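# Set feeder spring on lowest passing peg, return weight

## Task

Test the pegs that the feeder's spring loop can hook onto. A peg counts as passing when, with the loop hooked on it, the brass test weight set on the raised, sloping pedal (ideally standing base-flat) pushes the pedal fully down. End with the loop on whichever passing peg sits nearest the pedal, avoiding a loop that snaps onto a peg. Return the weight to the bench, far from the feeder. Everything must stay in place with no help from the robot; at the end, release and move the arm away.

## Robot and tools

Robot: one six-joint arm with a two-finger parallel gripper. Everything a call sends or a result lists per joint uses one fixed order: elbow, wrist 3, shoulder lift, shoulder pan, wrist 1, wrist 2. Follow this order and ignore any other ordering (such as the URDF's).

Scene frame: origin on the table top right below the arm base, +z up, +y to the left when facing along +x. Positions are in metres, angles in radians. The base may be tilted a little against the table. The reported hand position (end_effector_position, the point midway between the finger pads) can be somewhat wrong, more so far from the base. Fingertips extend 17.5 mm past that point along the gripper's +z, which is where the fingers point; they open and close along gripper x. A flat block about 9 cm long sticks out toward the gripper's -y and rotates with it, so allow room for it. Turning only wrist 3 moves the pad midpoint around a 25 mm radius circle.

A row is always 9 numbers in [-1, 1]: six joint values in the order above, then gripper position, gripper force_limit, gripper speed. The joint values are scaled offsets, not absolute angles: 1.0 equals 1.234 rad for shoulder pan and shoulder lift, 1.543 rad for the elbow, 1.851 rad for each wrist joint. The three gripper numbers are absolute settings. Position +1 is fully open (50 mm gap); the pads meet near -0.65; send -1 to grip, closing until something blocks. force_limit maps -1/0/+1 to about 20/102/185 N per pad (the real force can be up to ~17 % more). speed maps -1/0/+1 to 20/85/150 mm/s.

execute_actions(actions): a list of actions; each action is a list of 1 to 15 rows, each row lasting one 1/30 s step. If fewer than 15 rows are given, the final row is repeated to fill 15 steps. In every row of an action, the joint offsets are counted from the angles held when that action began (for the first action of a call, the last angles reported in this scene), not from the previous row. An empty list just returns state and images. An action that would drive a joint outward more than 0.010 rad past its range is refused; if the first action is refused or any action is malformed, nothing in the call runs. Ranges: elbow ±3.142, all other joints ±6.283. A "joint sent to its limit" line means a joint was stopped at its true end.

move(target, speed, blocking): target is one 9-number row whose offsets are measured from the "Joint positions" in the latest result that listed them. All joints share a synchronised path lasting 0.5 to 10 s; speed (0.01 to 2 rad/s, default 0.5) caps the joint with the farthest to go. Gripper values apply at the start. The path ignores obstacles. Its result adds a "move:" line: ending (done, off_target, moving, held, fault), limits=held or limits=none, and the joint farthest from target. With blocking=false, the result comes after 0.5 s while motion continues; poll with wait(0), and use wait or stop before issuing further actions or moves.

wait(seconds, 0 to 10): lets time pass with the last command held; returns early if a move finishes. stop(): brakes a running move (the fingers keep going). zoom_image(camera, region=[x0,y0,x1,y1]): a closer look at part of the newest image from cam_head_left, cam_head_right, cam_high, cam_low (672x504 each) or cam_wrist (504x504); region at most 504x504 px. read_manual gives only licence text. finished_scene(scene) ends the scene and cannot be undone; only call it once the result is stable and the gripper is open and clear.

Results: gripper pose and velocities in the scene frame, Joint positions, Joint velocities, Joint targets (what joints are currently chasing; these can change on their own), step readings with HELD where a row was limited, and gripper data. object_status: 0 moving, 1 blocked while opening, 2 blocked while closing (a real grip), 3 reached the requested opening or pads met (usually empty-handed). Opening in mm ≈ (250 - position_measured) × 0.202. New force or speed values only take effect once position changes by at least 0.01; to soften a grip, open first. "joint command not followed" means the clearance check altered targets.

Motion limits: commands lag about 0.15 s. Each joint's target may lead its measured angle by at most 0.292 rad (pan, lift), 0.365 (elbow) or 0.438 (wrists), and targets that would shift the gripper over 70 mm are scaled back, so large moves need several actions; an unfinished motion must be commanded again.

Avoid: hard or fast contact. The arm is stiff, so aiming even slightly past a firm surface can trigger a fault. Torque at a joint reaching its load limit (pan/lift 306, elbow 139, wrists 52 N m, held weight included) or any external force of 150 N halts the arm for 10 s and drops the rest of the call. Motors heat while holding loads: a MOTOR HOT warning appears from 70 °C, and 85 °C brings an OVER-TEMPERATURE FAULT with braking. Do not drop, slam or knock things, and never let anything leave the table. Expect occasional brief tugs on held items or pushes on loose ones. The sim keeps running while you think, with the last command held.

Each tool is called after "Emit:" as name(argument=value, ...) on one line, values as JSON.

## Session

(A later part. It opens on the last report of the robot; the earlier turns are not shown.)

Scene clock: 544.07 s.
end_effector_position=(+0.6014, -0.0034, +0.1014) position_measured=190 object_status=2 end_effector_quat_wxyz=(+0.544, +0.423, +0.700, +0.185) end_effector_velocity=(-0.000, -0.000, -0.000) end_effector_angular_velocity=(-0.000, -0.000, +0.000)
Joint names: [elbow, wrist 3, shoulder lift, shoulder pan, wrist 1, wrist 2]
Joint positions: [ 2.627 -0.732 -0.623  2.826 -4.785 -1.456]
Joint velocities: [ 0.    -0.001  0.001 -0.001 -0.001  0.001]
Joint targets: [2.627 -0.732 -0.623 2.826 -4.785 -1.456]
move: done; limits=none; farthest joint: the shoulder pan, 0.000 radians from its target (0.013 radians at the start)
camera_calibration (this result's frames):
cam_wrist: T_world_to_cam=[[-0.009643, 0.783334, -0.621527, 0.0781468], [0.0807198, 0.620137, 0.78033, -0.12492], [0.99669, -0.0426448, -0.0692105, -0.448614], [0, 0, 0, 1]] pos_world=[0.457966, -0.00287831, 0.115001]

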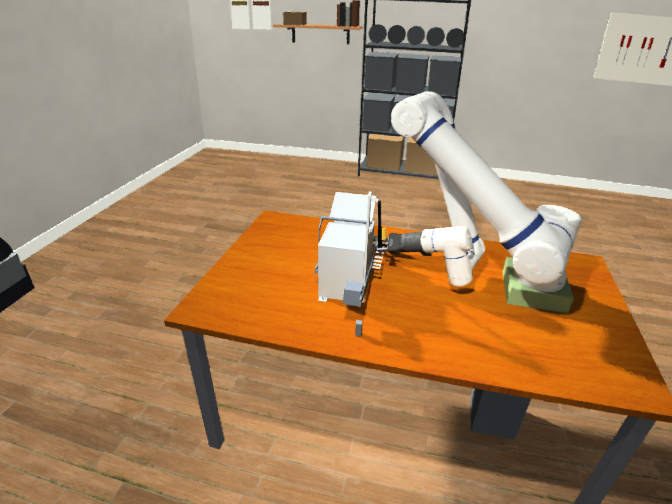

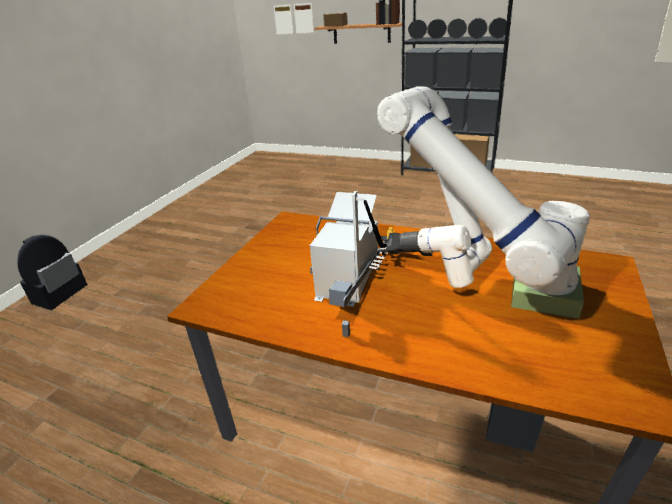

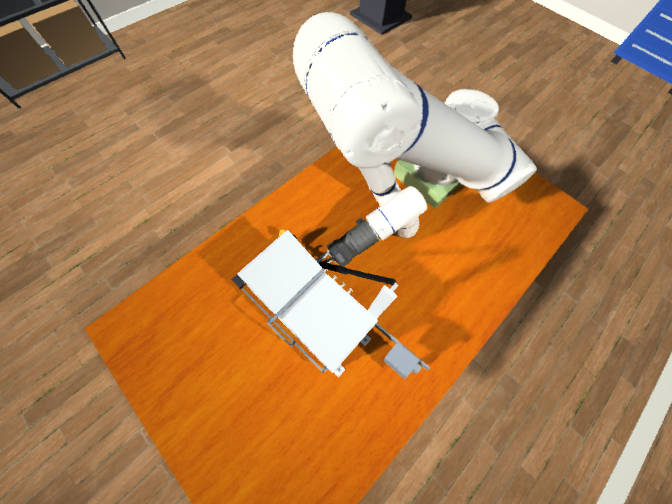

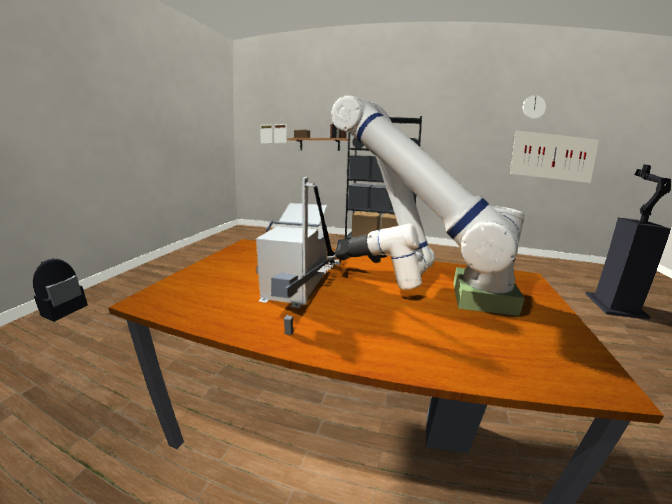

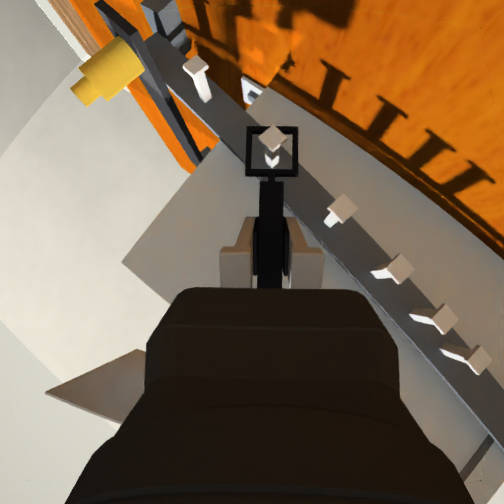

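Emit:
move(target=[0.0258,0.0007,-0.0167,0.0102,0.0149,-0.0281,-1,-0.4,-0.5], speed=0.07)

Emit:
move(target=[-0.0143,-0.0746,0.0778,-0.1264,-0.0594,0.0616,-1,-0.4,-0.5], speed=0.18)

Emit:
zoom_image(camera="cam_wrist", region=[170,80,370,280])

Scene clock: 555.27 s.
end_effector_position=(+0.5797, -0.0046, +0.1015) position_measured=190 object_status=2 end_effector_quat_wxyz=(+0.530, +0.440, +0.706, +0.164) end_effector_velocity=(-0.001, +0.001, +0.000) end_effector_angular_velocity=(+0.001, +0.001, +0.000)
Joint names: [elbow, wrist 3, shoulder lift, shoulder pan, wrist 1, wrist 2]
Joint positions: [ 2.667 -0.731 -0.644  2.839 -4.758 -1.508]
Joint velocities: [ 0.002  0.001 -0.001  0.002  0.    -0.002]
Joint targets: [2.667 -0.731 -0.644 2.839 -4.757 -1.508]
move: done; limits=none; farthest joint: the shoulder pan, 0.000 radians from its target (0.013 radians at the start)
camera_calibration (this result's frames):
cam_wrist: T_world_to_cam=[[-0.0118936, 0.782624, -0.622381, 0.0803173], [0.142009, 0.617438, 0.773694, -0.1573], [0.989794, -0.0791819, -0.118483, -0.418271], [0, 0, 0, 1]] pos_world=[0.437296, 0.00114555, 0.122132]

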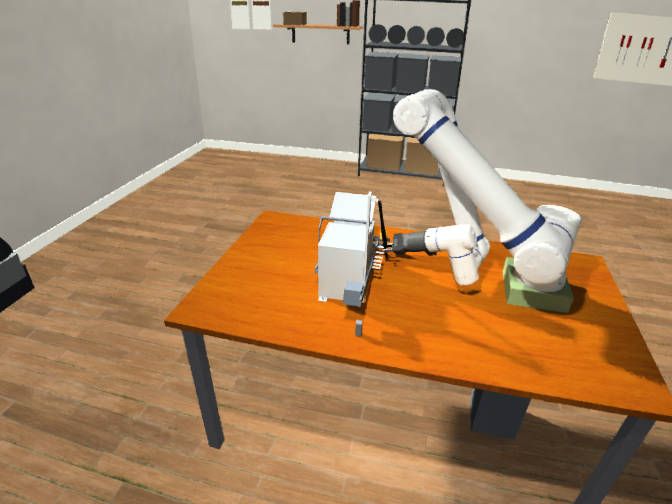

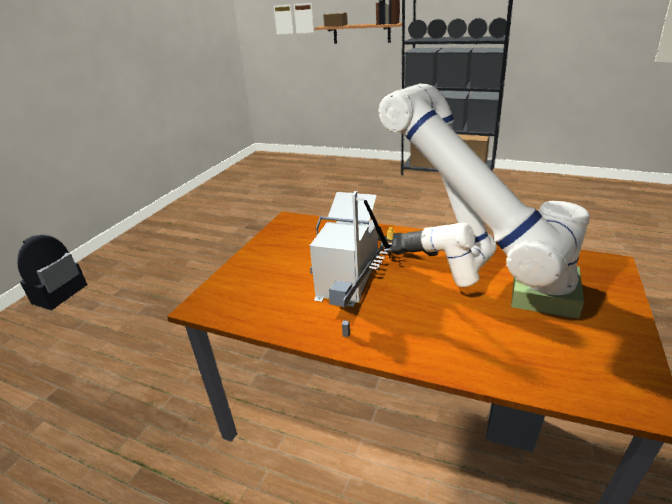

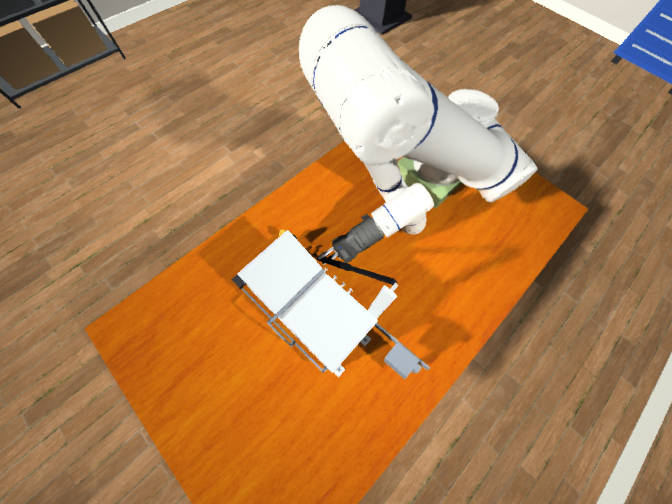

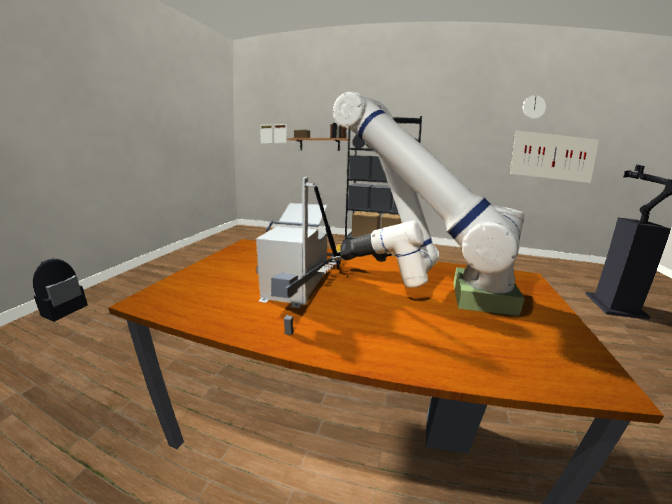

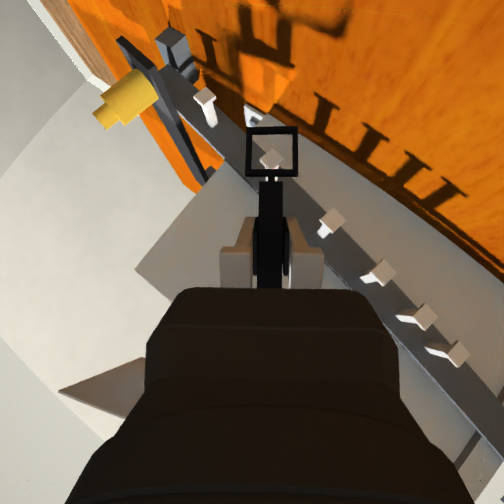

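Scene clock: 556.60 s.
end_effector_position=(+0.5827, -0.0653, +0.0872) position_measured=190 object_status=2 end_effector_quat_wxyz=(+0.557, +0.412, +0.709, +0.133) end_effector_velocity=(+0.000, -0.001, +0.000) end_effector_angular_velocity=(-0.001, -0.001, +0.000)
Joint names: [elbow, wrist 3, shoulder lift, shoulder pan, wrist 1, wrist 2]
Joint positions: [ 2.645 -0.869 -0.548  2.683 -4.867 -1.394]
Joint velocities: [-0.    -0.001  0.001 -0.002 -0.002  0.001]
Joint targets: [2.645 -0.869 -0.548 2.683 -4.868 -1.394]
move: done; limits=none; farthest joint: the wrist 1, 0.001 radians from its target (0.110 radians at the start)
camera_calibration (this result's frames):
cam_wrist: T_world_to_cam=[[-0.00217021, 0.718377, -0.695651, 0.115512], [0.129928, 0.689958, 0.712093, -0.0920961], [0.991521, -0.0888391, -0.0948346, -0.431411], [0, 0, 0, 1]] pos_world=[0.439969, -0.0577651, 0.105025]

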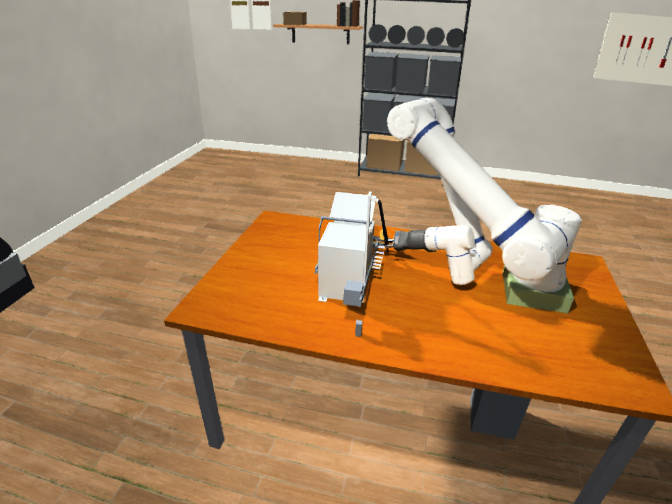

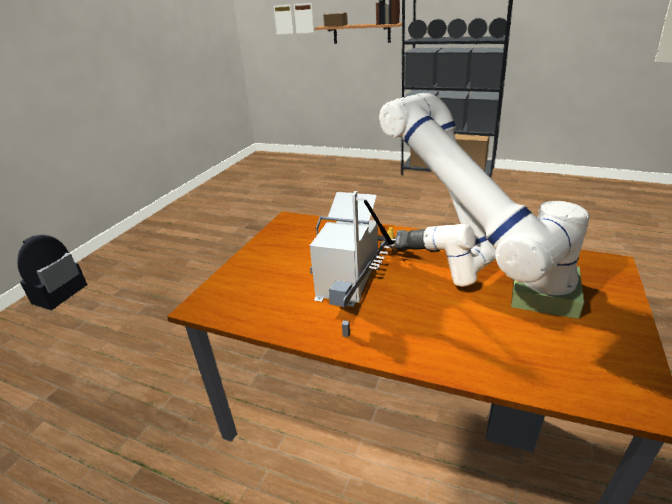

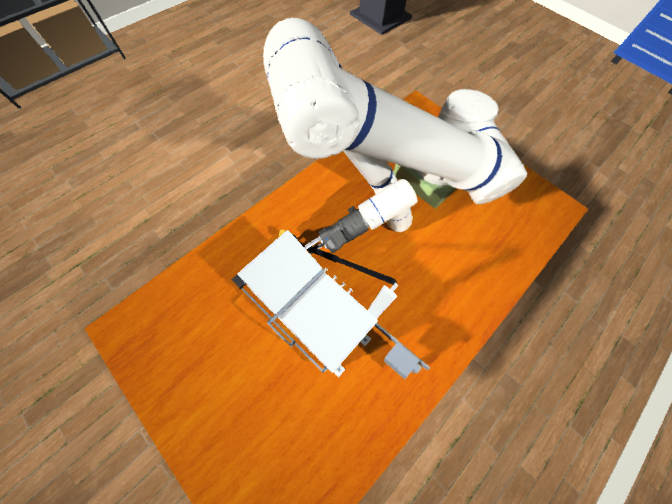

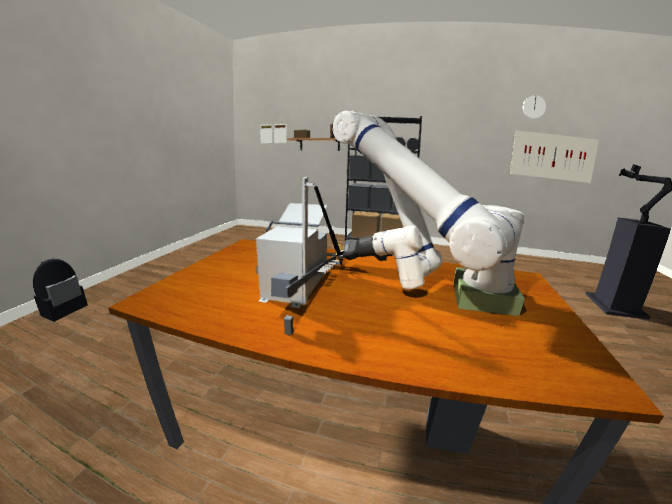

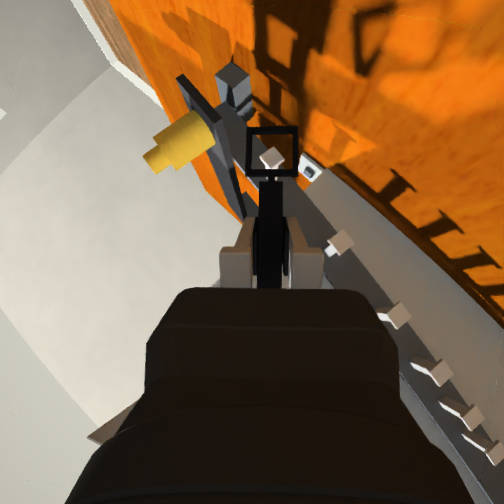

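Region (170, 80, 370, 280) of cam_wrist's 504x504 image, scaled by 2.520, with more detail than that image has.

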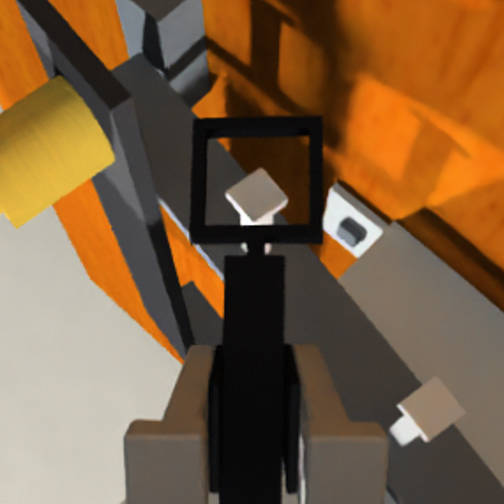

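Emit:
move(target=[-0.0262,0.0031,0.0018,-0.0026,0.0016,0.0238,-1,-0.4,-0.5], speed=0.05)

Emit:
zoom_image(camera="cam_wrist", region=[170,80,370,280])

Emit:
move(target=[0.0038,0.0029,-0.0135,0.0128,0.0052,-0.008,-1,-0.4,-0.5], speed=0.012)

Emit:
zoom_image(camera="cam_wrist", region=[170,80,370,280])

Scene clock: 573.17 s.
end_effector_position=(+0.6046, -0.0642, +0.0870) position_measured=190 object_status=2 end_effector_quat_wxyz=(+0.567, +0.397, +0.705, +0.152) end_effector_velocity=(+0.001, -0.000, -0.001) end_effector_angular_velocity=(+0.001, -0.001, +0.001)
Joint names: [elbow, wrist 3, shoulder lift, shoulder pan, wrist 1, wrist 2]
Joint positions: [ 2.604 -0.863 -0.546  2.68  -4.864 -1.35 ]
Joint velocities: [-0.003  0.001  0.    -0.001  0.002  0.002]
Joint targets: [2.604 -0.863 -0.546 2.680 -4.864 -1.350]
move: done; limits=none; farthest joint: the shoulder pan, 0.000 radians from its target (0.003 radians at the start)
camera_calibration (this result's frames):
cam_wrist: T_world_to_cam=[[-0.00120575, 0.719764, -0.694218, 0.114026], [0.0766994, 0.69224, 0.71758, -0.0637225], [0.997054, -0.0523809, -0.0560402, -0.457414], [0, 0, 0, 1]] pos_world=[0.461091, -0.06192, 0.099251]

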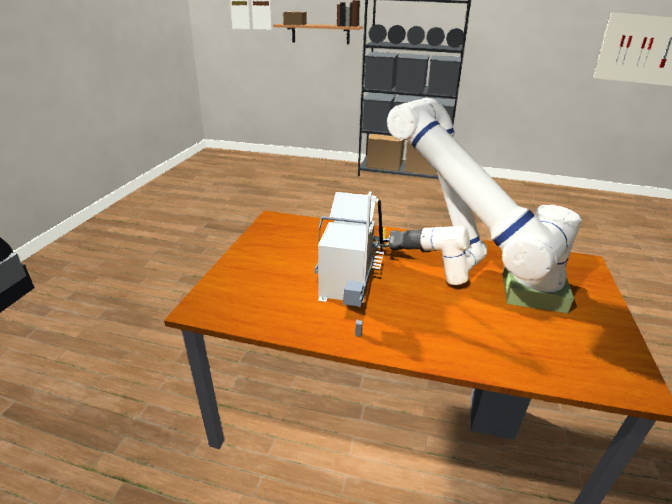

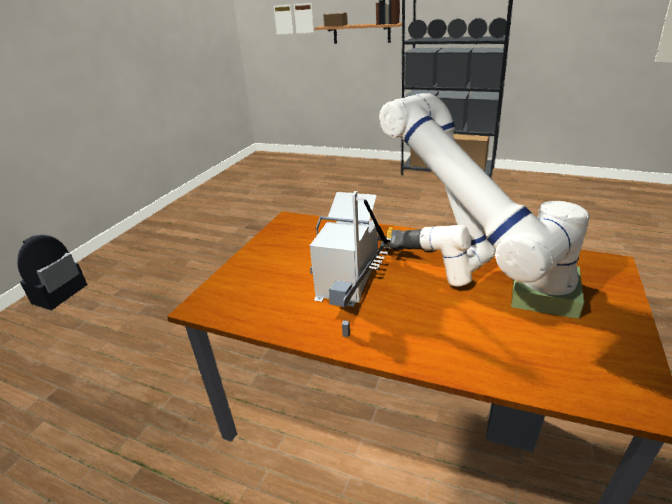

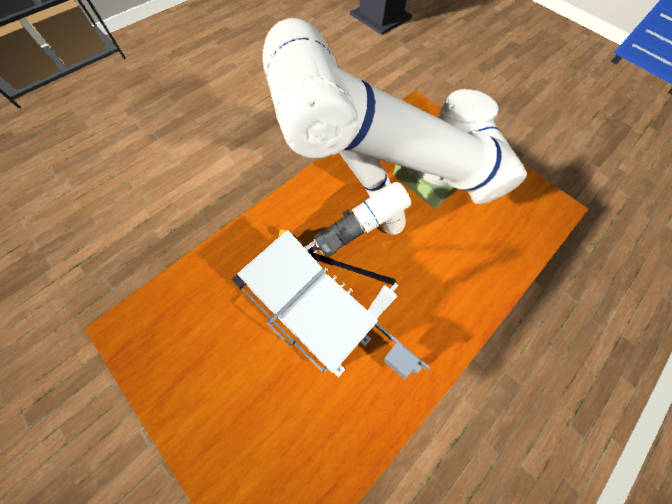

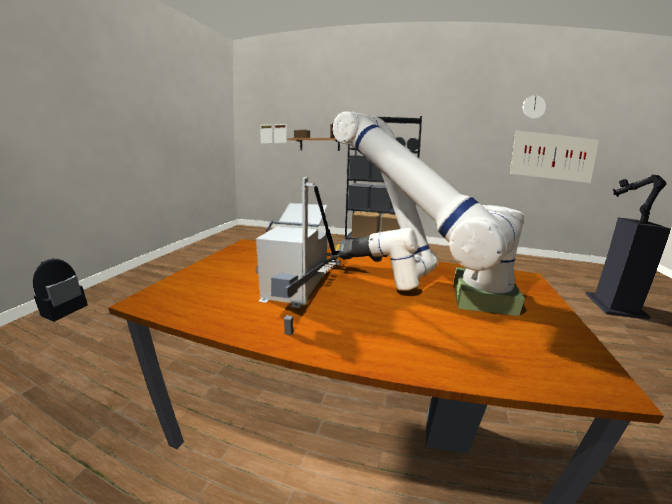

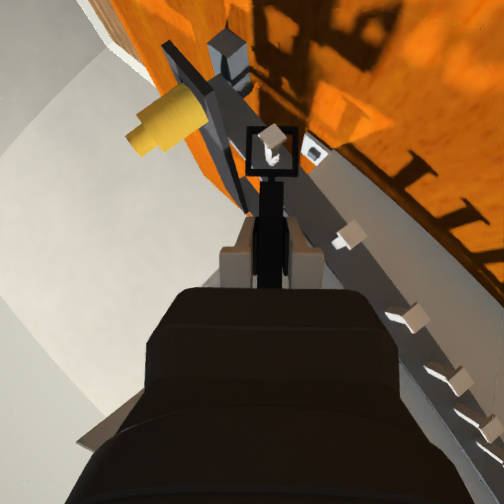

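Region (170, 80, 370, 280) of cam_wrist's 504x504 image, scaled by 2.520, with more detail than that image has.

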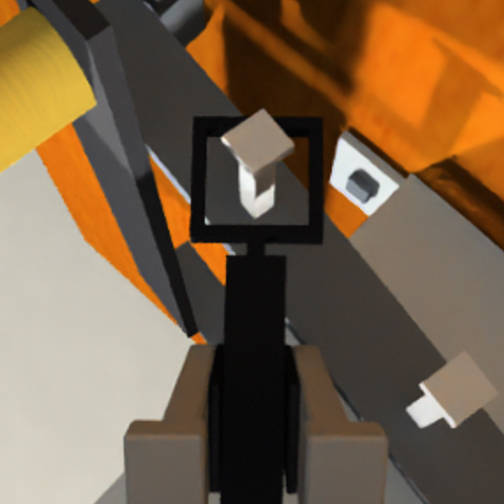

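Scene clock: 574.77 s.
end_effector_position=(+0.6041, -0.0587, +0.0928) position_measured=190 object_status=2 end_effector_quat_wxyz=(+0.567, +0.397, +0.705, +0.152) end_effector_velocity=(-0.000, +0.001, -0.000) end_effector_angular_velocity=(+0.001, +0.002, +0.001)
Joint names: [elbow, wrist 3, shoulder lift, shoulder pan, wrist 1, wrist 2]
Joint positions: [ 2.61  -0.858 -0.562  2.695 -4.855 -1.364]
Joint velocities: [ 0.001  0.    -0.001  0.002  0.003 -0.001]
Joint targets: [2.610 -0.858 -0.562 2.696 -4.855 -1.365]
move: done; limits=none; farthest joint: the shoulder lift, 0.001 radians from its target (0.017 radians at the start)
camera_calibration (this result's frames):
cam_wrist: T_world_to_cam=[[-0.00121958, 0.719801, -0.694179, 0.114079], [0.0765951, 0.692207, 0.717622, -0.0716174], [0.997062, -0.0522955, -0.0559774, -0.456362], [0, 0, 0, 1]] pos_world=[0.460645, -0.0564058, 0.10504]

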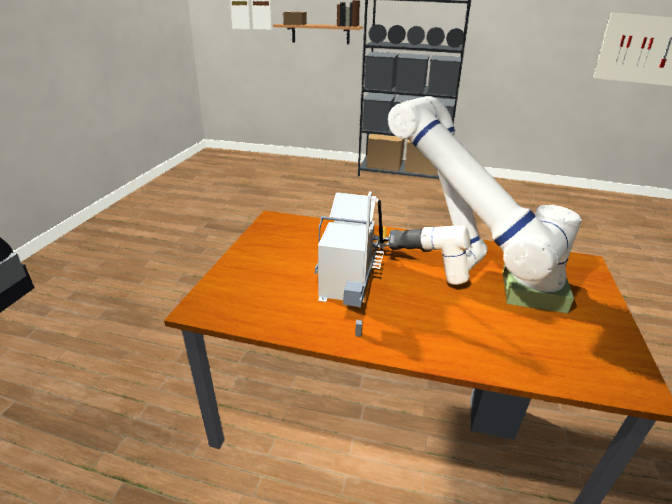

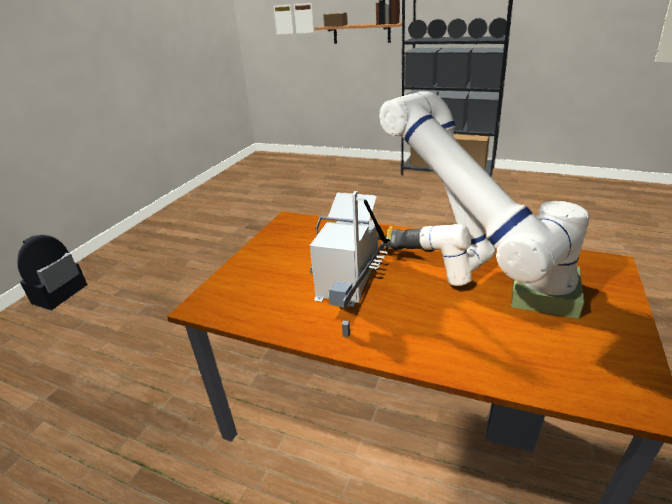

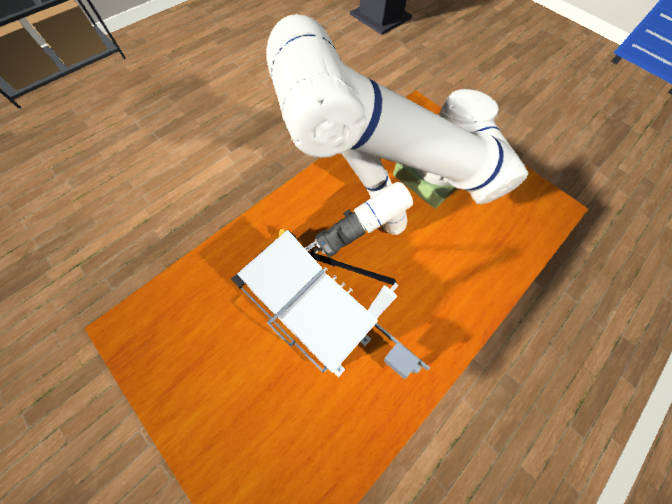

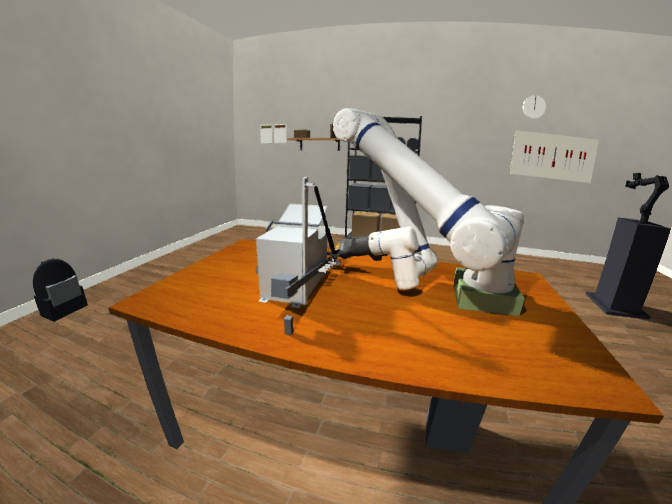

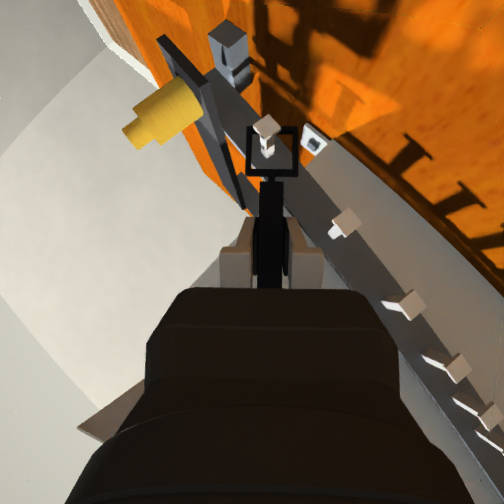

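Region (170, 80, 370, 280) of cam_wrist's 504x504 image, scaled by 2.520, with more detail than that image has.

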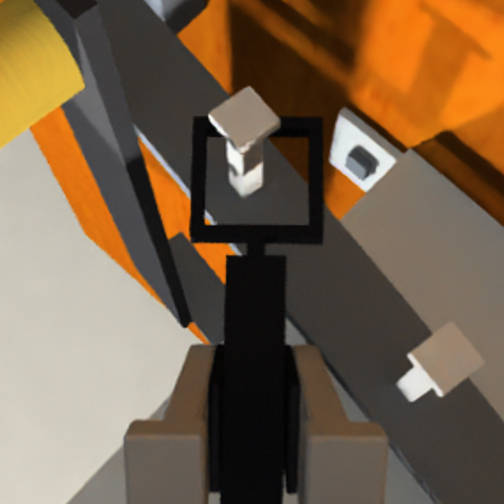

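Emit:
move(target=[0,0,0,0,0,0,0.0,-0.4,-1])

Emit:
zoom_image(camera="cam_wrist", region=[170,80,370,280])

Scene clock: 579.60 s.
end_effector_position=(+0.6041, -0.0586, +0.0929) position_measured=152 object_status=3 end_effector_quat_wxyz=(+0.567, +0.397, +0.705, +0.152) end_effector_velocity=(-0.000, -0.000, -0.000) end_effector_angular_velocity=(+0.001, -0.000, -0.001)
Joint names: [elbow, wrist 3, shoulder lift, shoulder pan, wrist 1, wrist 2]
Joint positions: [ 2.61  -0.858 -0.562  2.696 -4.855 -1.365]
Joint velocities: [ 0.     0.001  0.001 -0.001 -0.002  0.   ]
Joint targets: [2.610 -0.858 -0.562 2.695 -4.855 -1.364]
move: done; limits=none; farthest joint: the shoulder pan, 0.001 radians from its target (0.001 radians at the start)
camera_calibration (this result's frames):
cam_wrist: T_world_to_cam=[[-0.00130004, 0.719825, -0.694154, 0.114096], [0.0765217, 0.692191, 0.717646, -0.0716713], [0.997067, -0.0521849, -0.0559821, -0.456348], [0, 0, 0, 1]] pos_world=[0.460642, -0.0563338, 0.105088]

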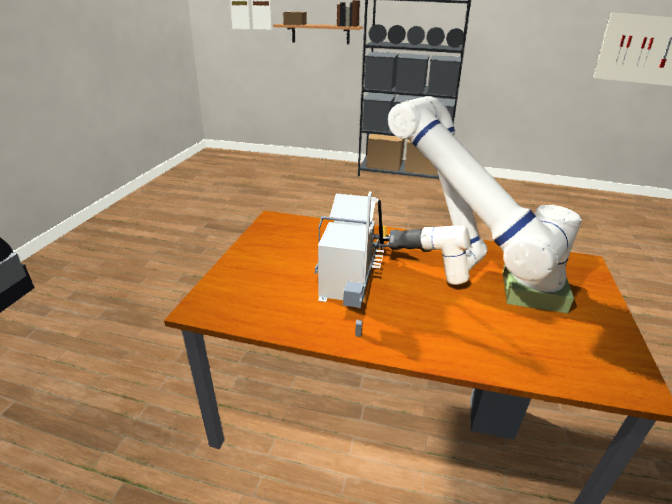

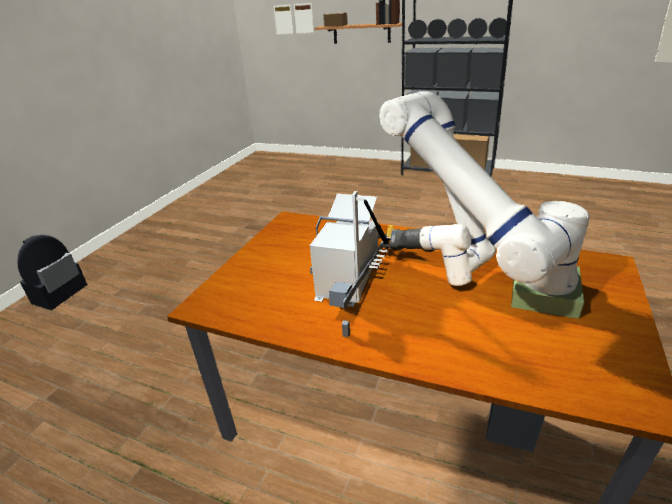

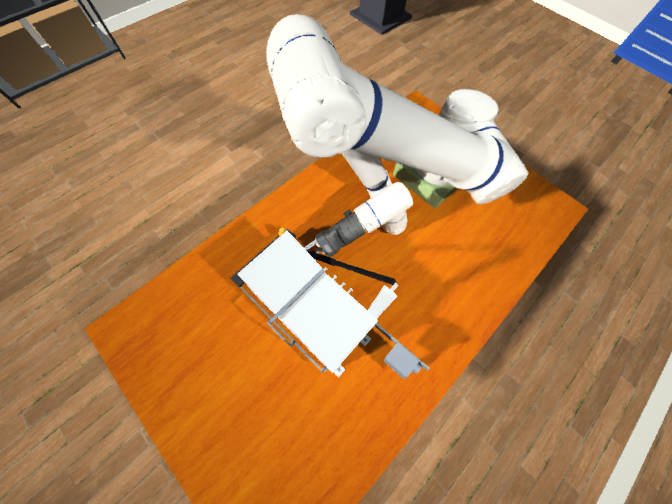

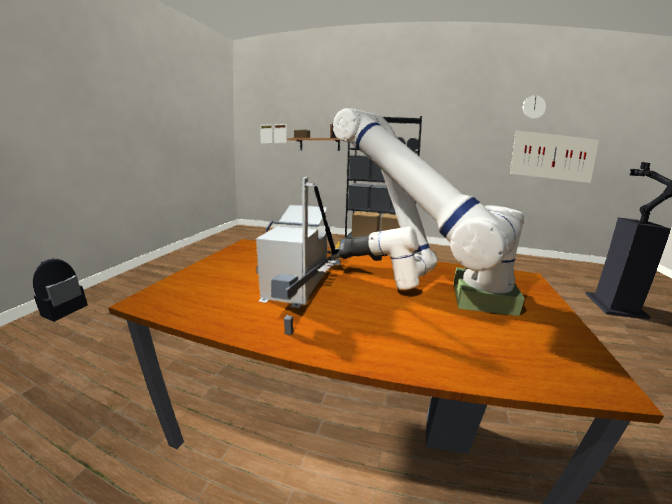

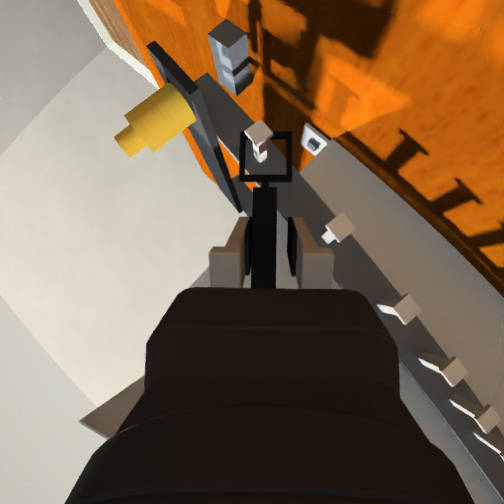

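Region (170, 80, 370, 280) of cam_wrist's 504x504 image, scaled by 2.520, with more detail than that image has.

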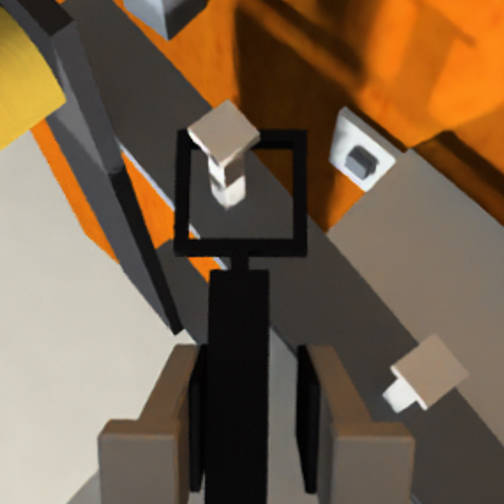

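Peg 1 fails (lever rises). Regrip.

Emit:
move(target=[0,0,0,0,0,0,-1,-0.4,-1])

Emit:
zoom_image(camera="cam_wrist", region=[170,80,370,280])

Scene clock: 589.60 s.
end_effector_position=(+0.6041, -0.0587, +0.0928) position_measured=189 object_status=2 end_effector_quat_wxyz=(+0.567, +0.397, +0.705, +0.152) end_effector_velocity=(-0.001, +0.001, -0.001) end_effector_angular_velocity=(+0.001, +0.002, +0.001)
Joint names: [elbow, wrist 3, shoulder lift, shoulder pan, wrist 1, wrist 2]
Joint positions: [ 2.61  -0.858 -0.562  2.695 -4.855 -1.364]
Joint velocities: [ 0.001  0.     0.     0.001  0.001 -0.   ]
Joint targets: [2.610 -0.858 -0.562 2.696 -4.855 -1.365]
move: done; limits=none; farthest joint: the shoulder pan, 0.001 radians from its target (0.001 radians at the start)
camera_calibration (this result's frames):
cam_wrist: T_world_to_cam=[[-0.00121431, 0.7198, -0.694181, 0.114078], [0.0765908, 0.692209, 0.717621, -0.0716141], [0.997062, -0.0522964, -0.0559706, -0.456364], [0, 0, 0, 1]] pos_world=[0.460647, -0.0564079, 0.10504]

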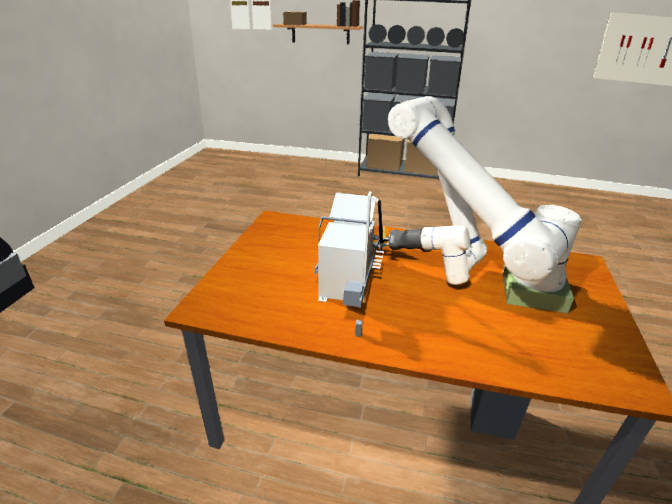

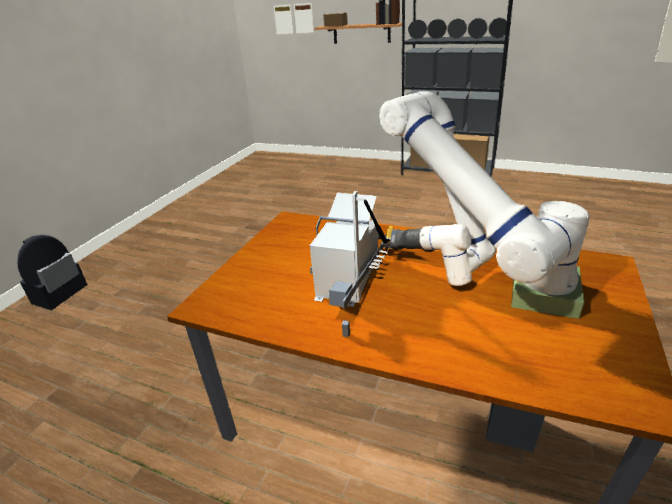

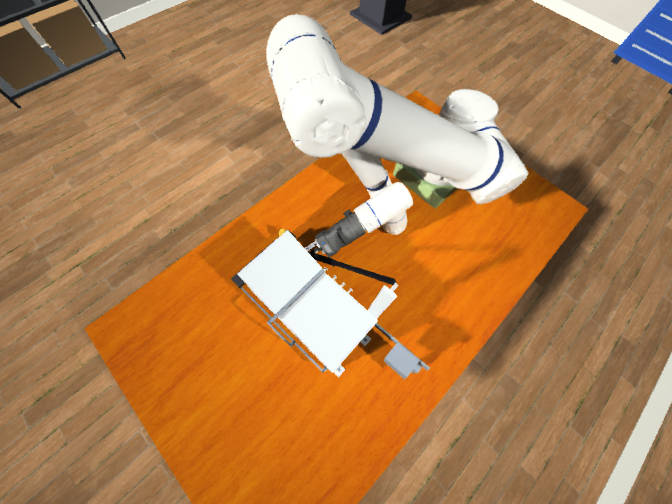

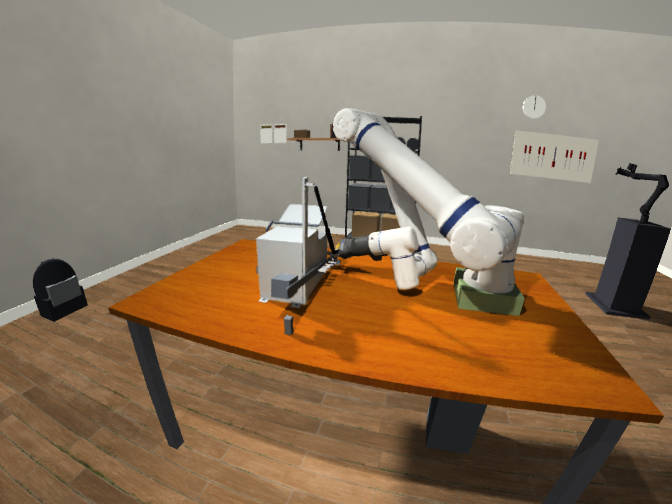

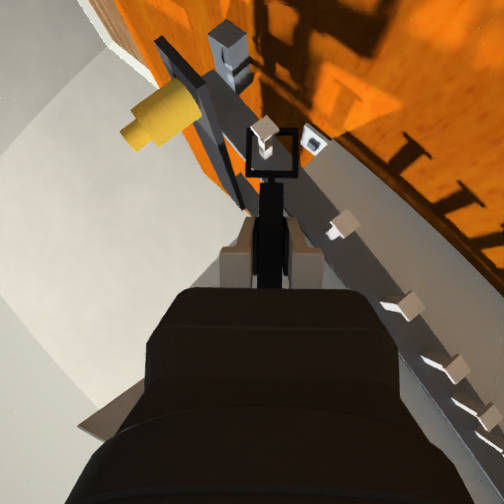

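Region (170, 80, 370, 280) of cam_wrist's 504x504 image, scaled by 2.520, with more detail than that image has.

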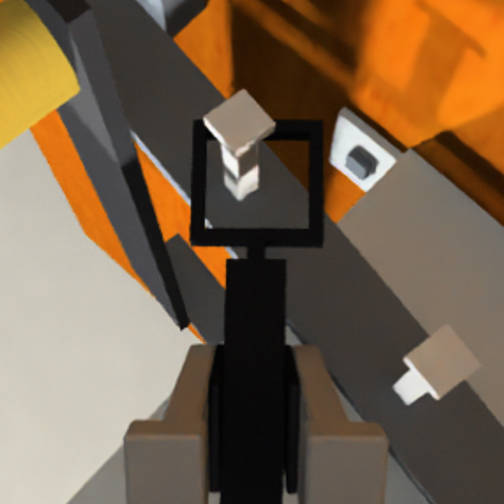

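Emit:
move(target=[-0.0046,-0.0035,0.0165,-0.0156,-0.0063,0.0098,-1,-0.4,-1], speed=0.025)

Emit:
zoom_image(camera="cam_wrist", region=[170,80,370,280])

Scene clock: 597.60 s.
end_effector_position=(+0.6046, -0.0654, +0.0857) position_measured=189 object_status=2 end_effector_quat_wxyz=(+0.567, +0.397, +0.705, +0.152) end_effector_velocity=(+0.000, -0.001, -0.001) end_effector_angular_velocity=(+0.000, +0.000, -0.001)
Joint names: [elbow, wrist 3, shoulder lift, shoulder pan, wrist 1, wrist 2]
Joint positions: [ 2.603 -0.864 -0.542  2.676 -4.866 -1.347]
Joint velocities: [-0.001 -0.001  0.003 -0.003 -0.001  0.002]
Joint targets: [2.603 -0.865 -0.542 2.676 -4.867 -1.346]
move: done; limits=none; farthest joint: the shoulder pan, 0.001 radians from its target (0.020 radians at the start)
camera_calibration (this result's frames):
cam_wrist: T_world_to_cam=[[-0.00132606, 0.719869, -0.694109, 0.114013], [0.0767548, 0.692135, 0.717675, -0.0620331], [0.997049, -0.0523245, -0.0561712, -0.457584], [0, 0, 0, 1]] pos_world=[0.461146, -0.0630823, 0.0979544]

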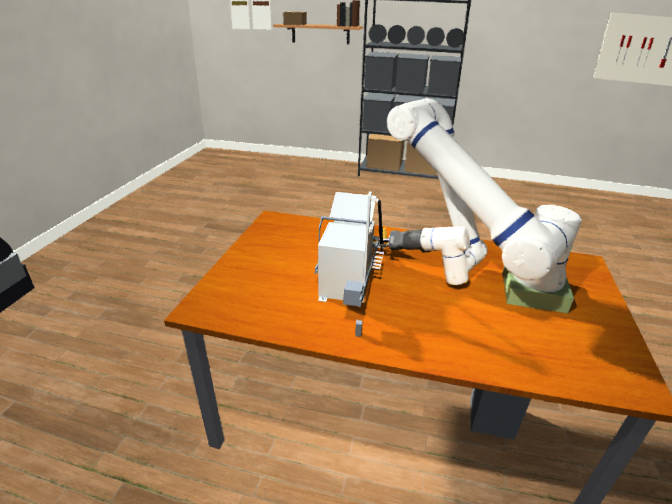

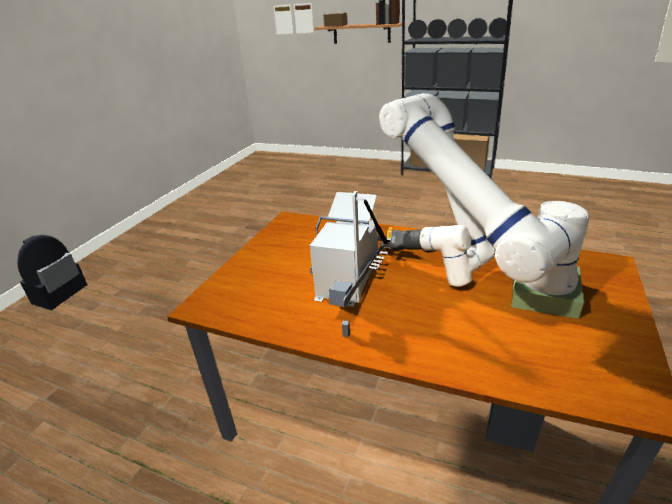

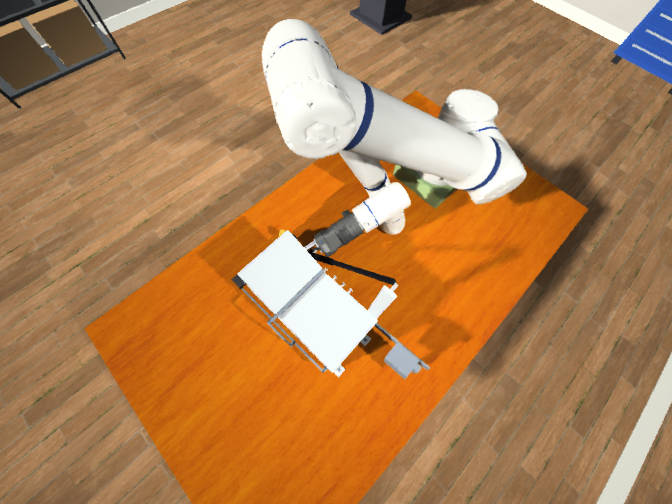

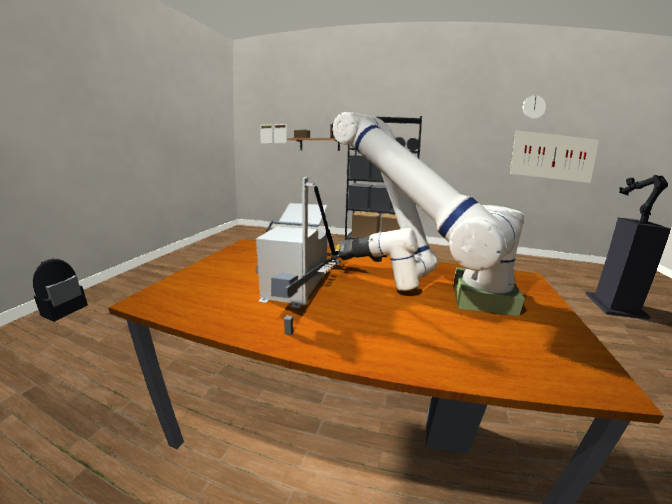

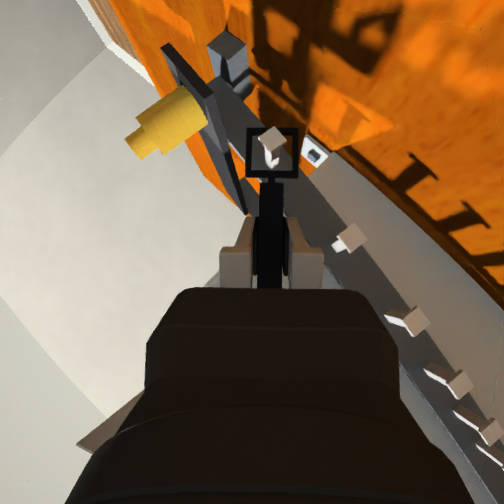

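Region (170, 80, 370, 280) of cam_wrist's 504x504 image, scaled by 2.520, with more detail than that image has.

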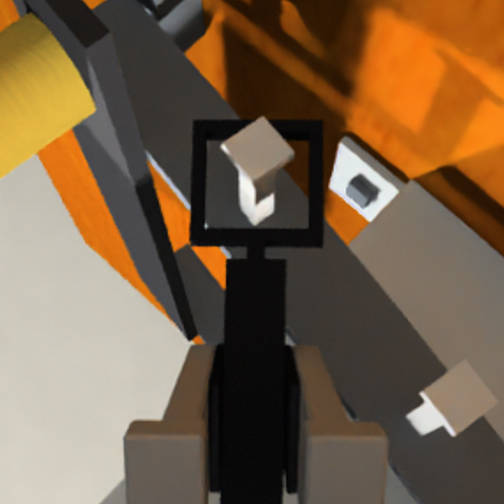

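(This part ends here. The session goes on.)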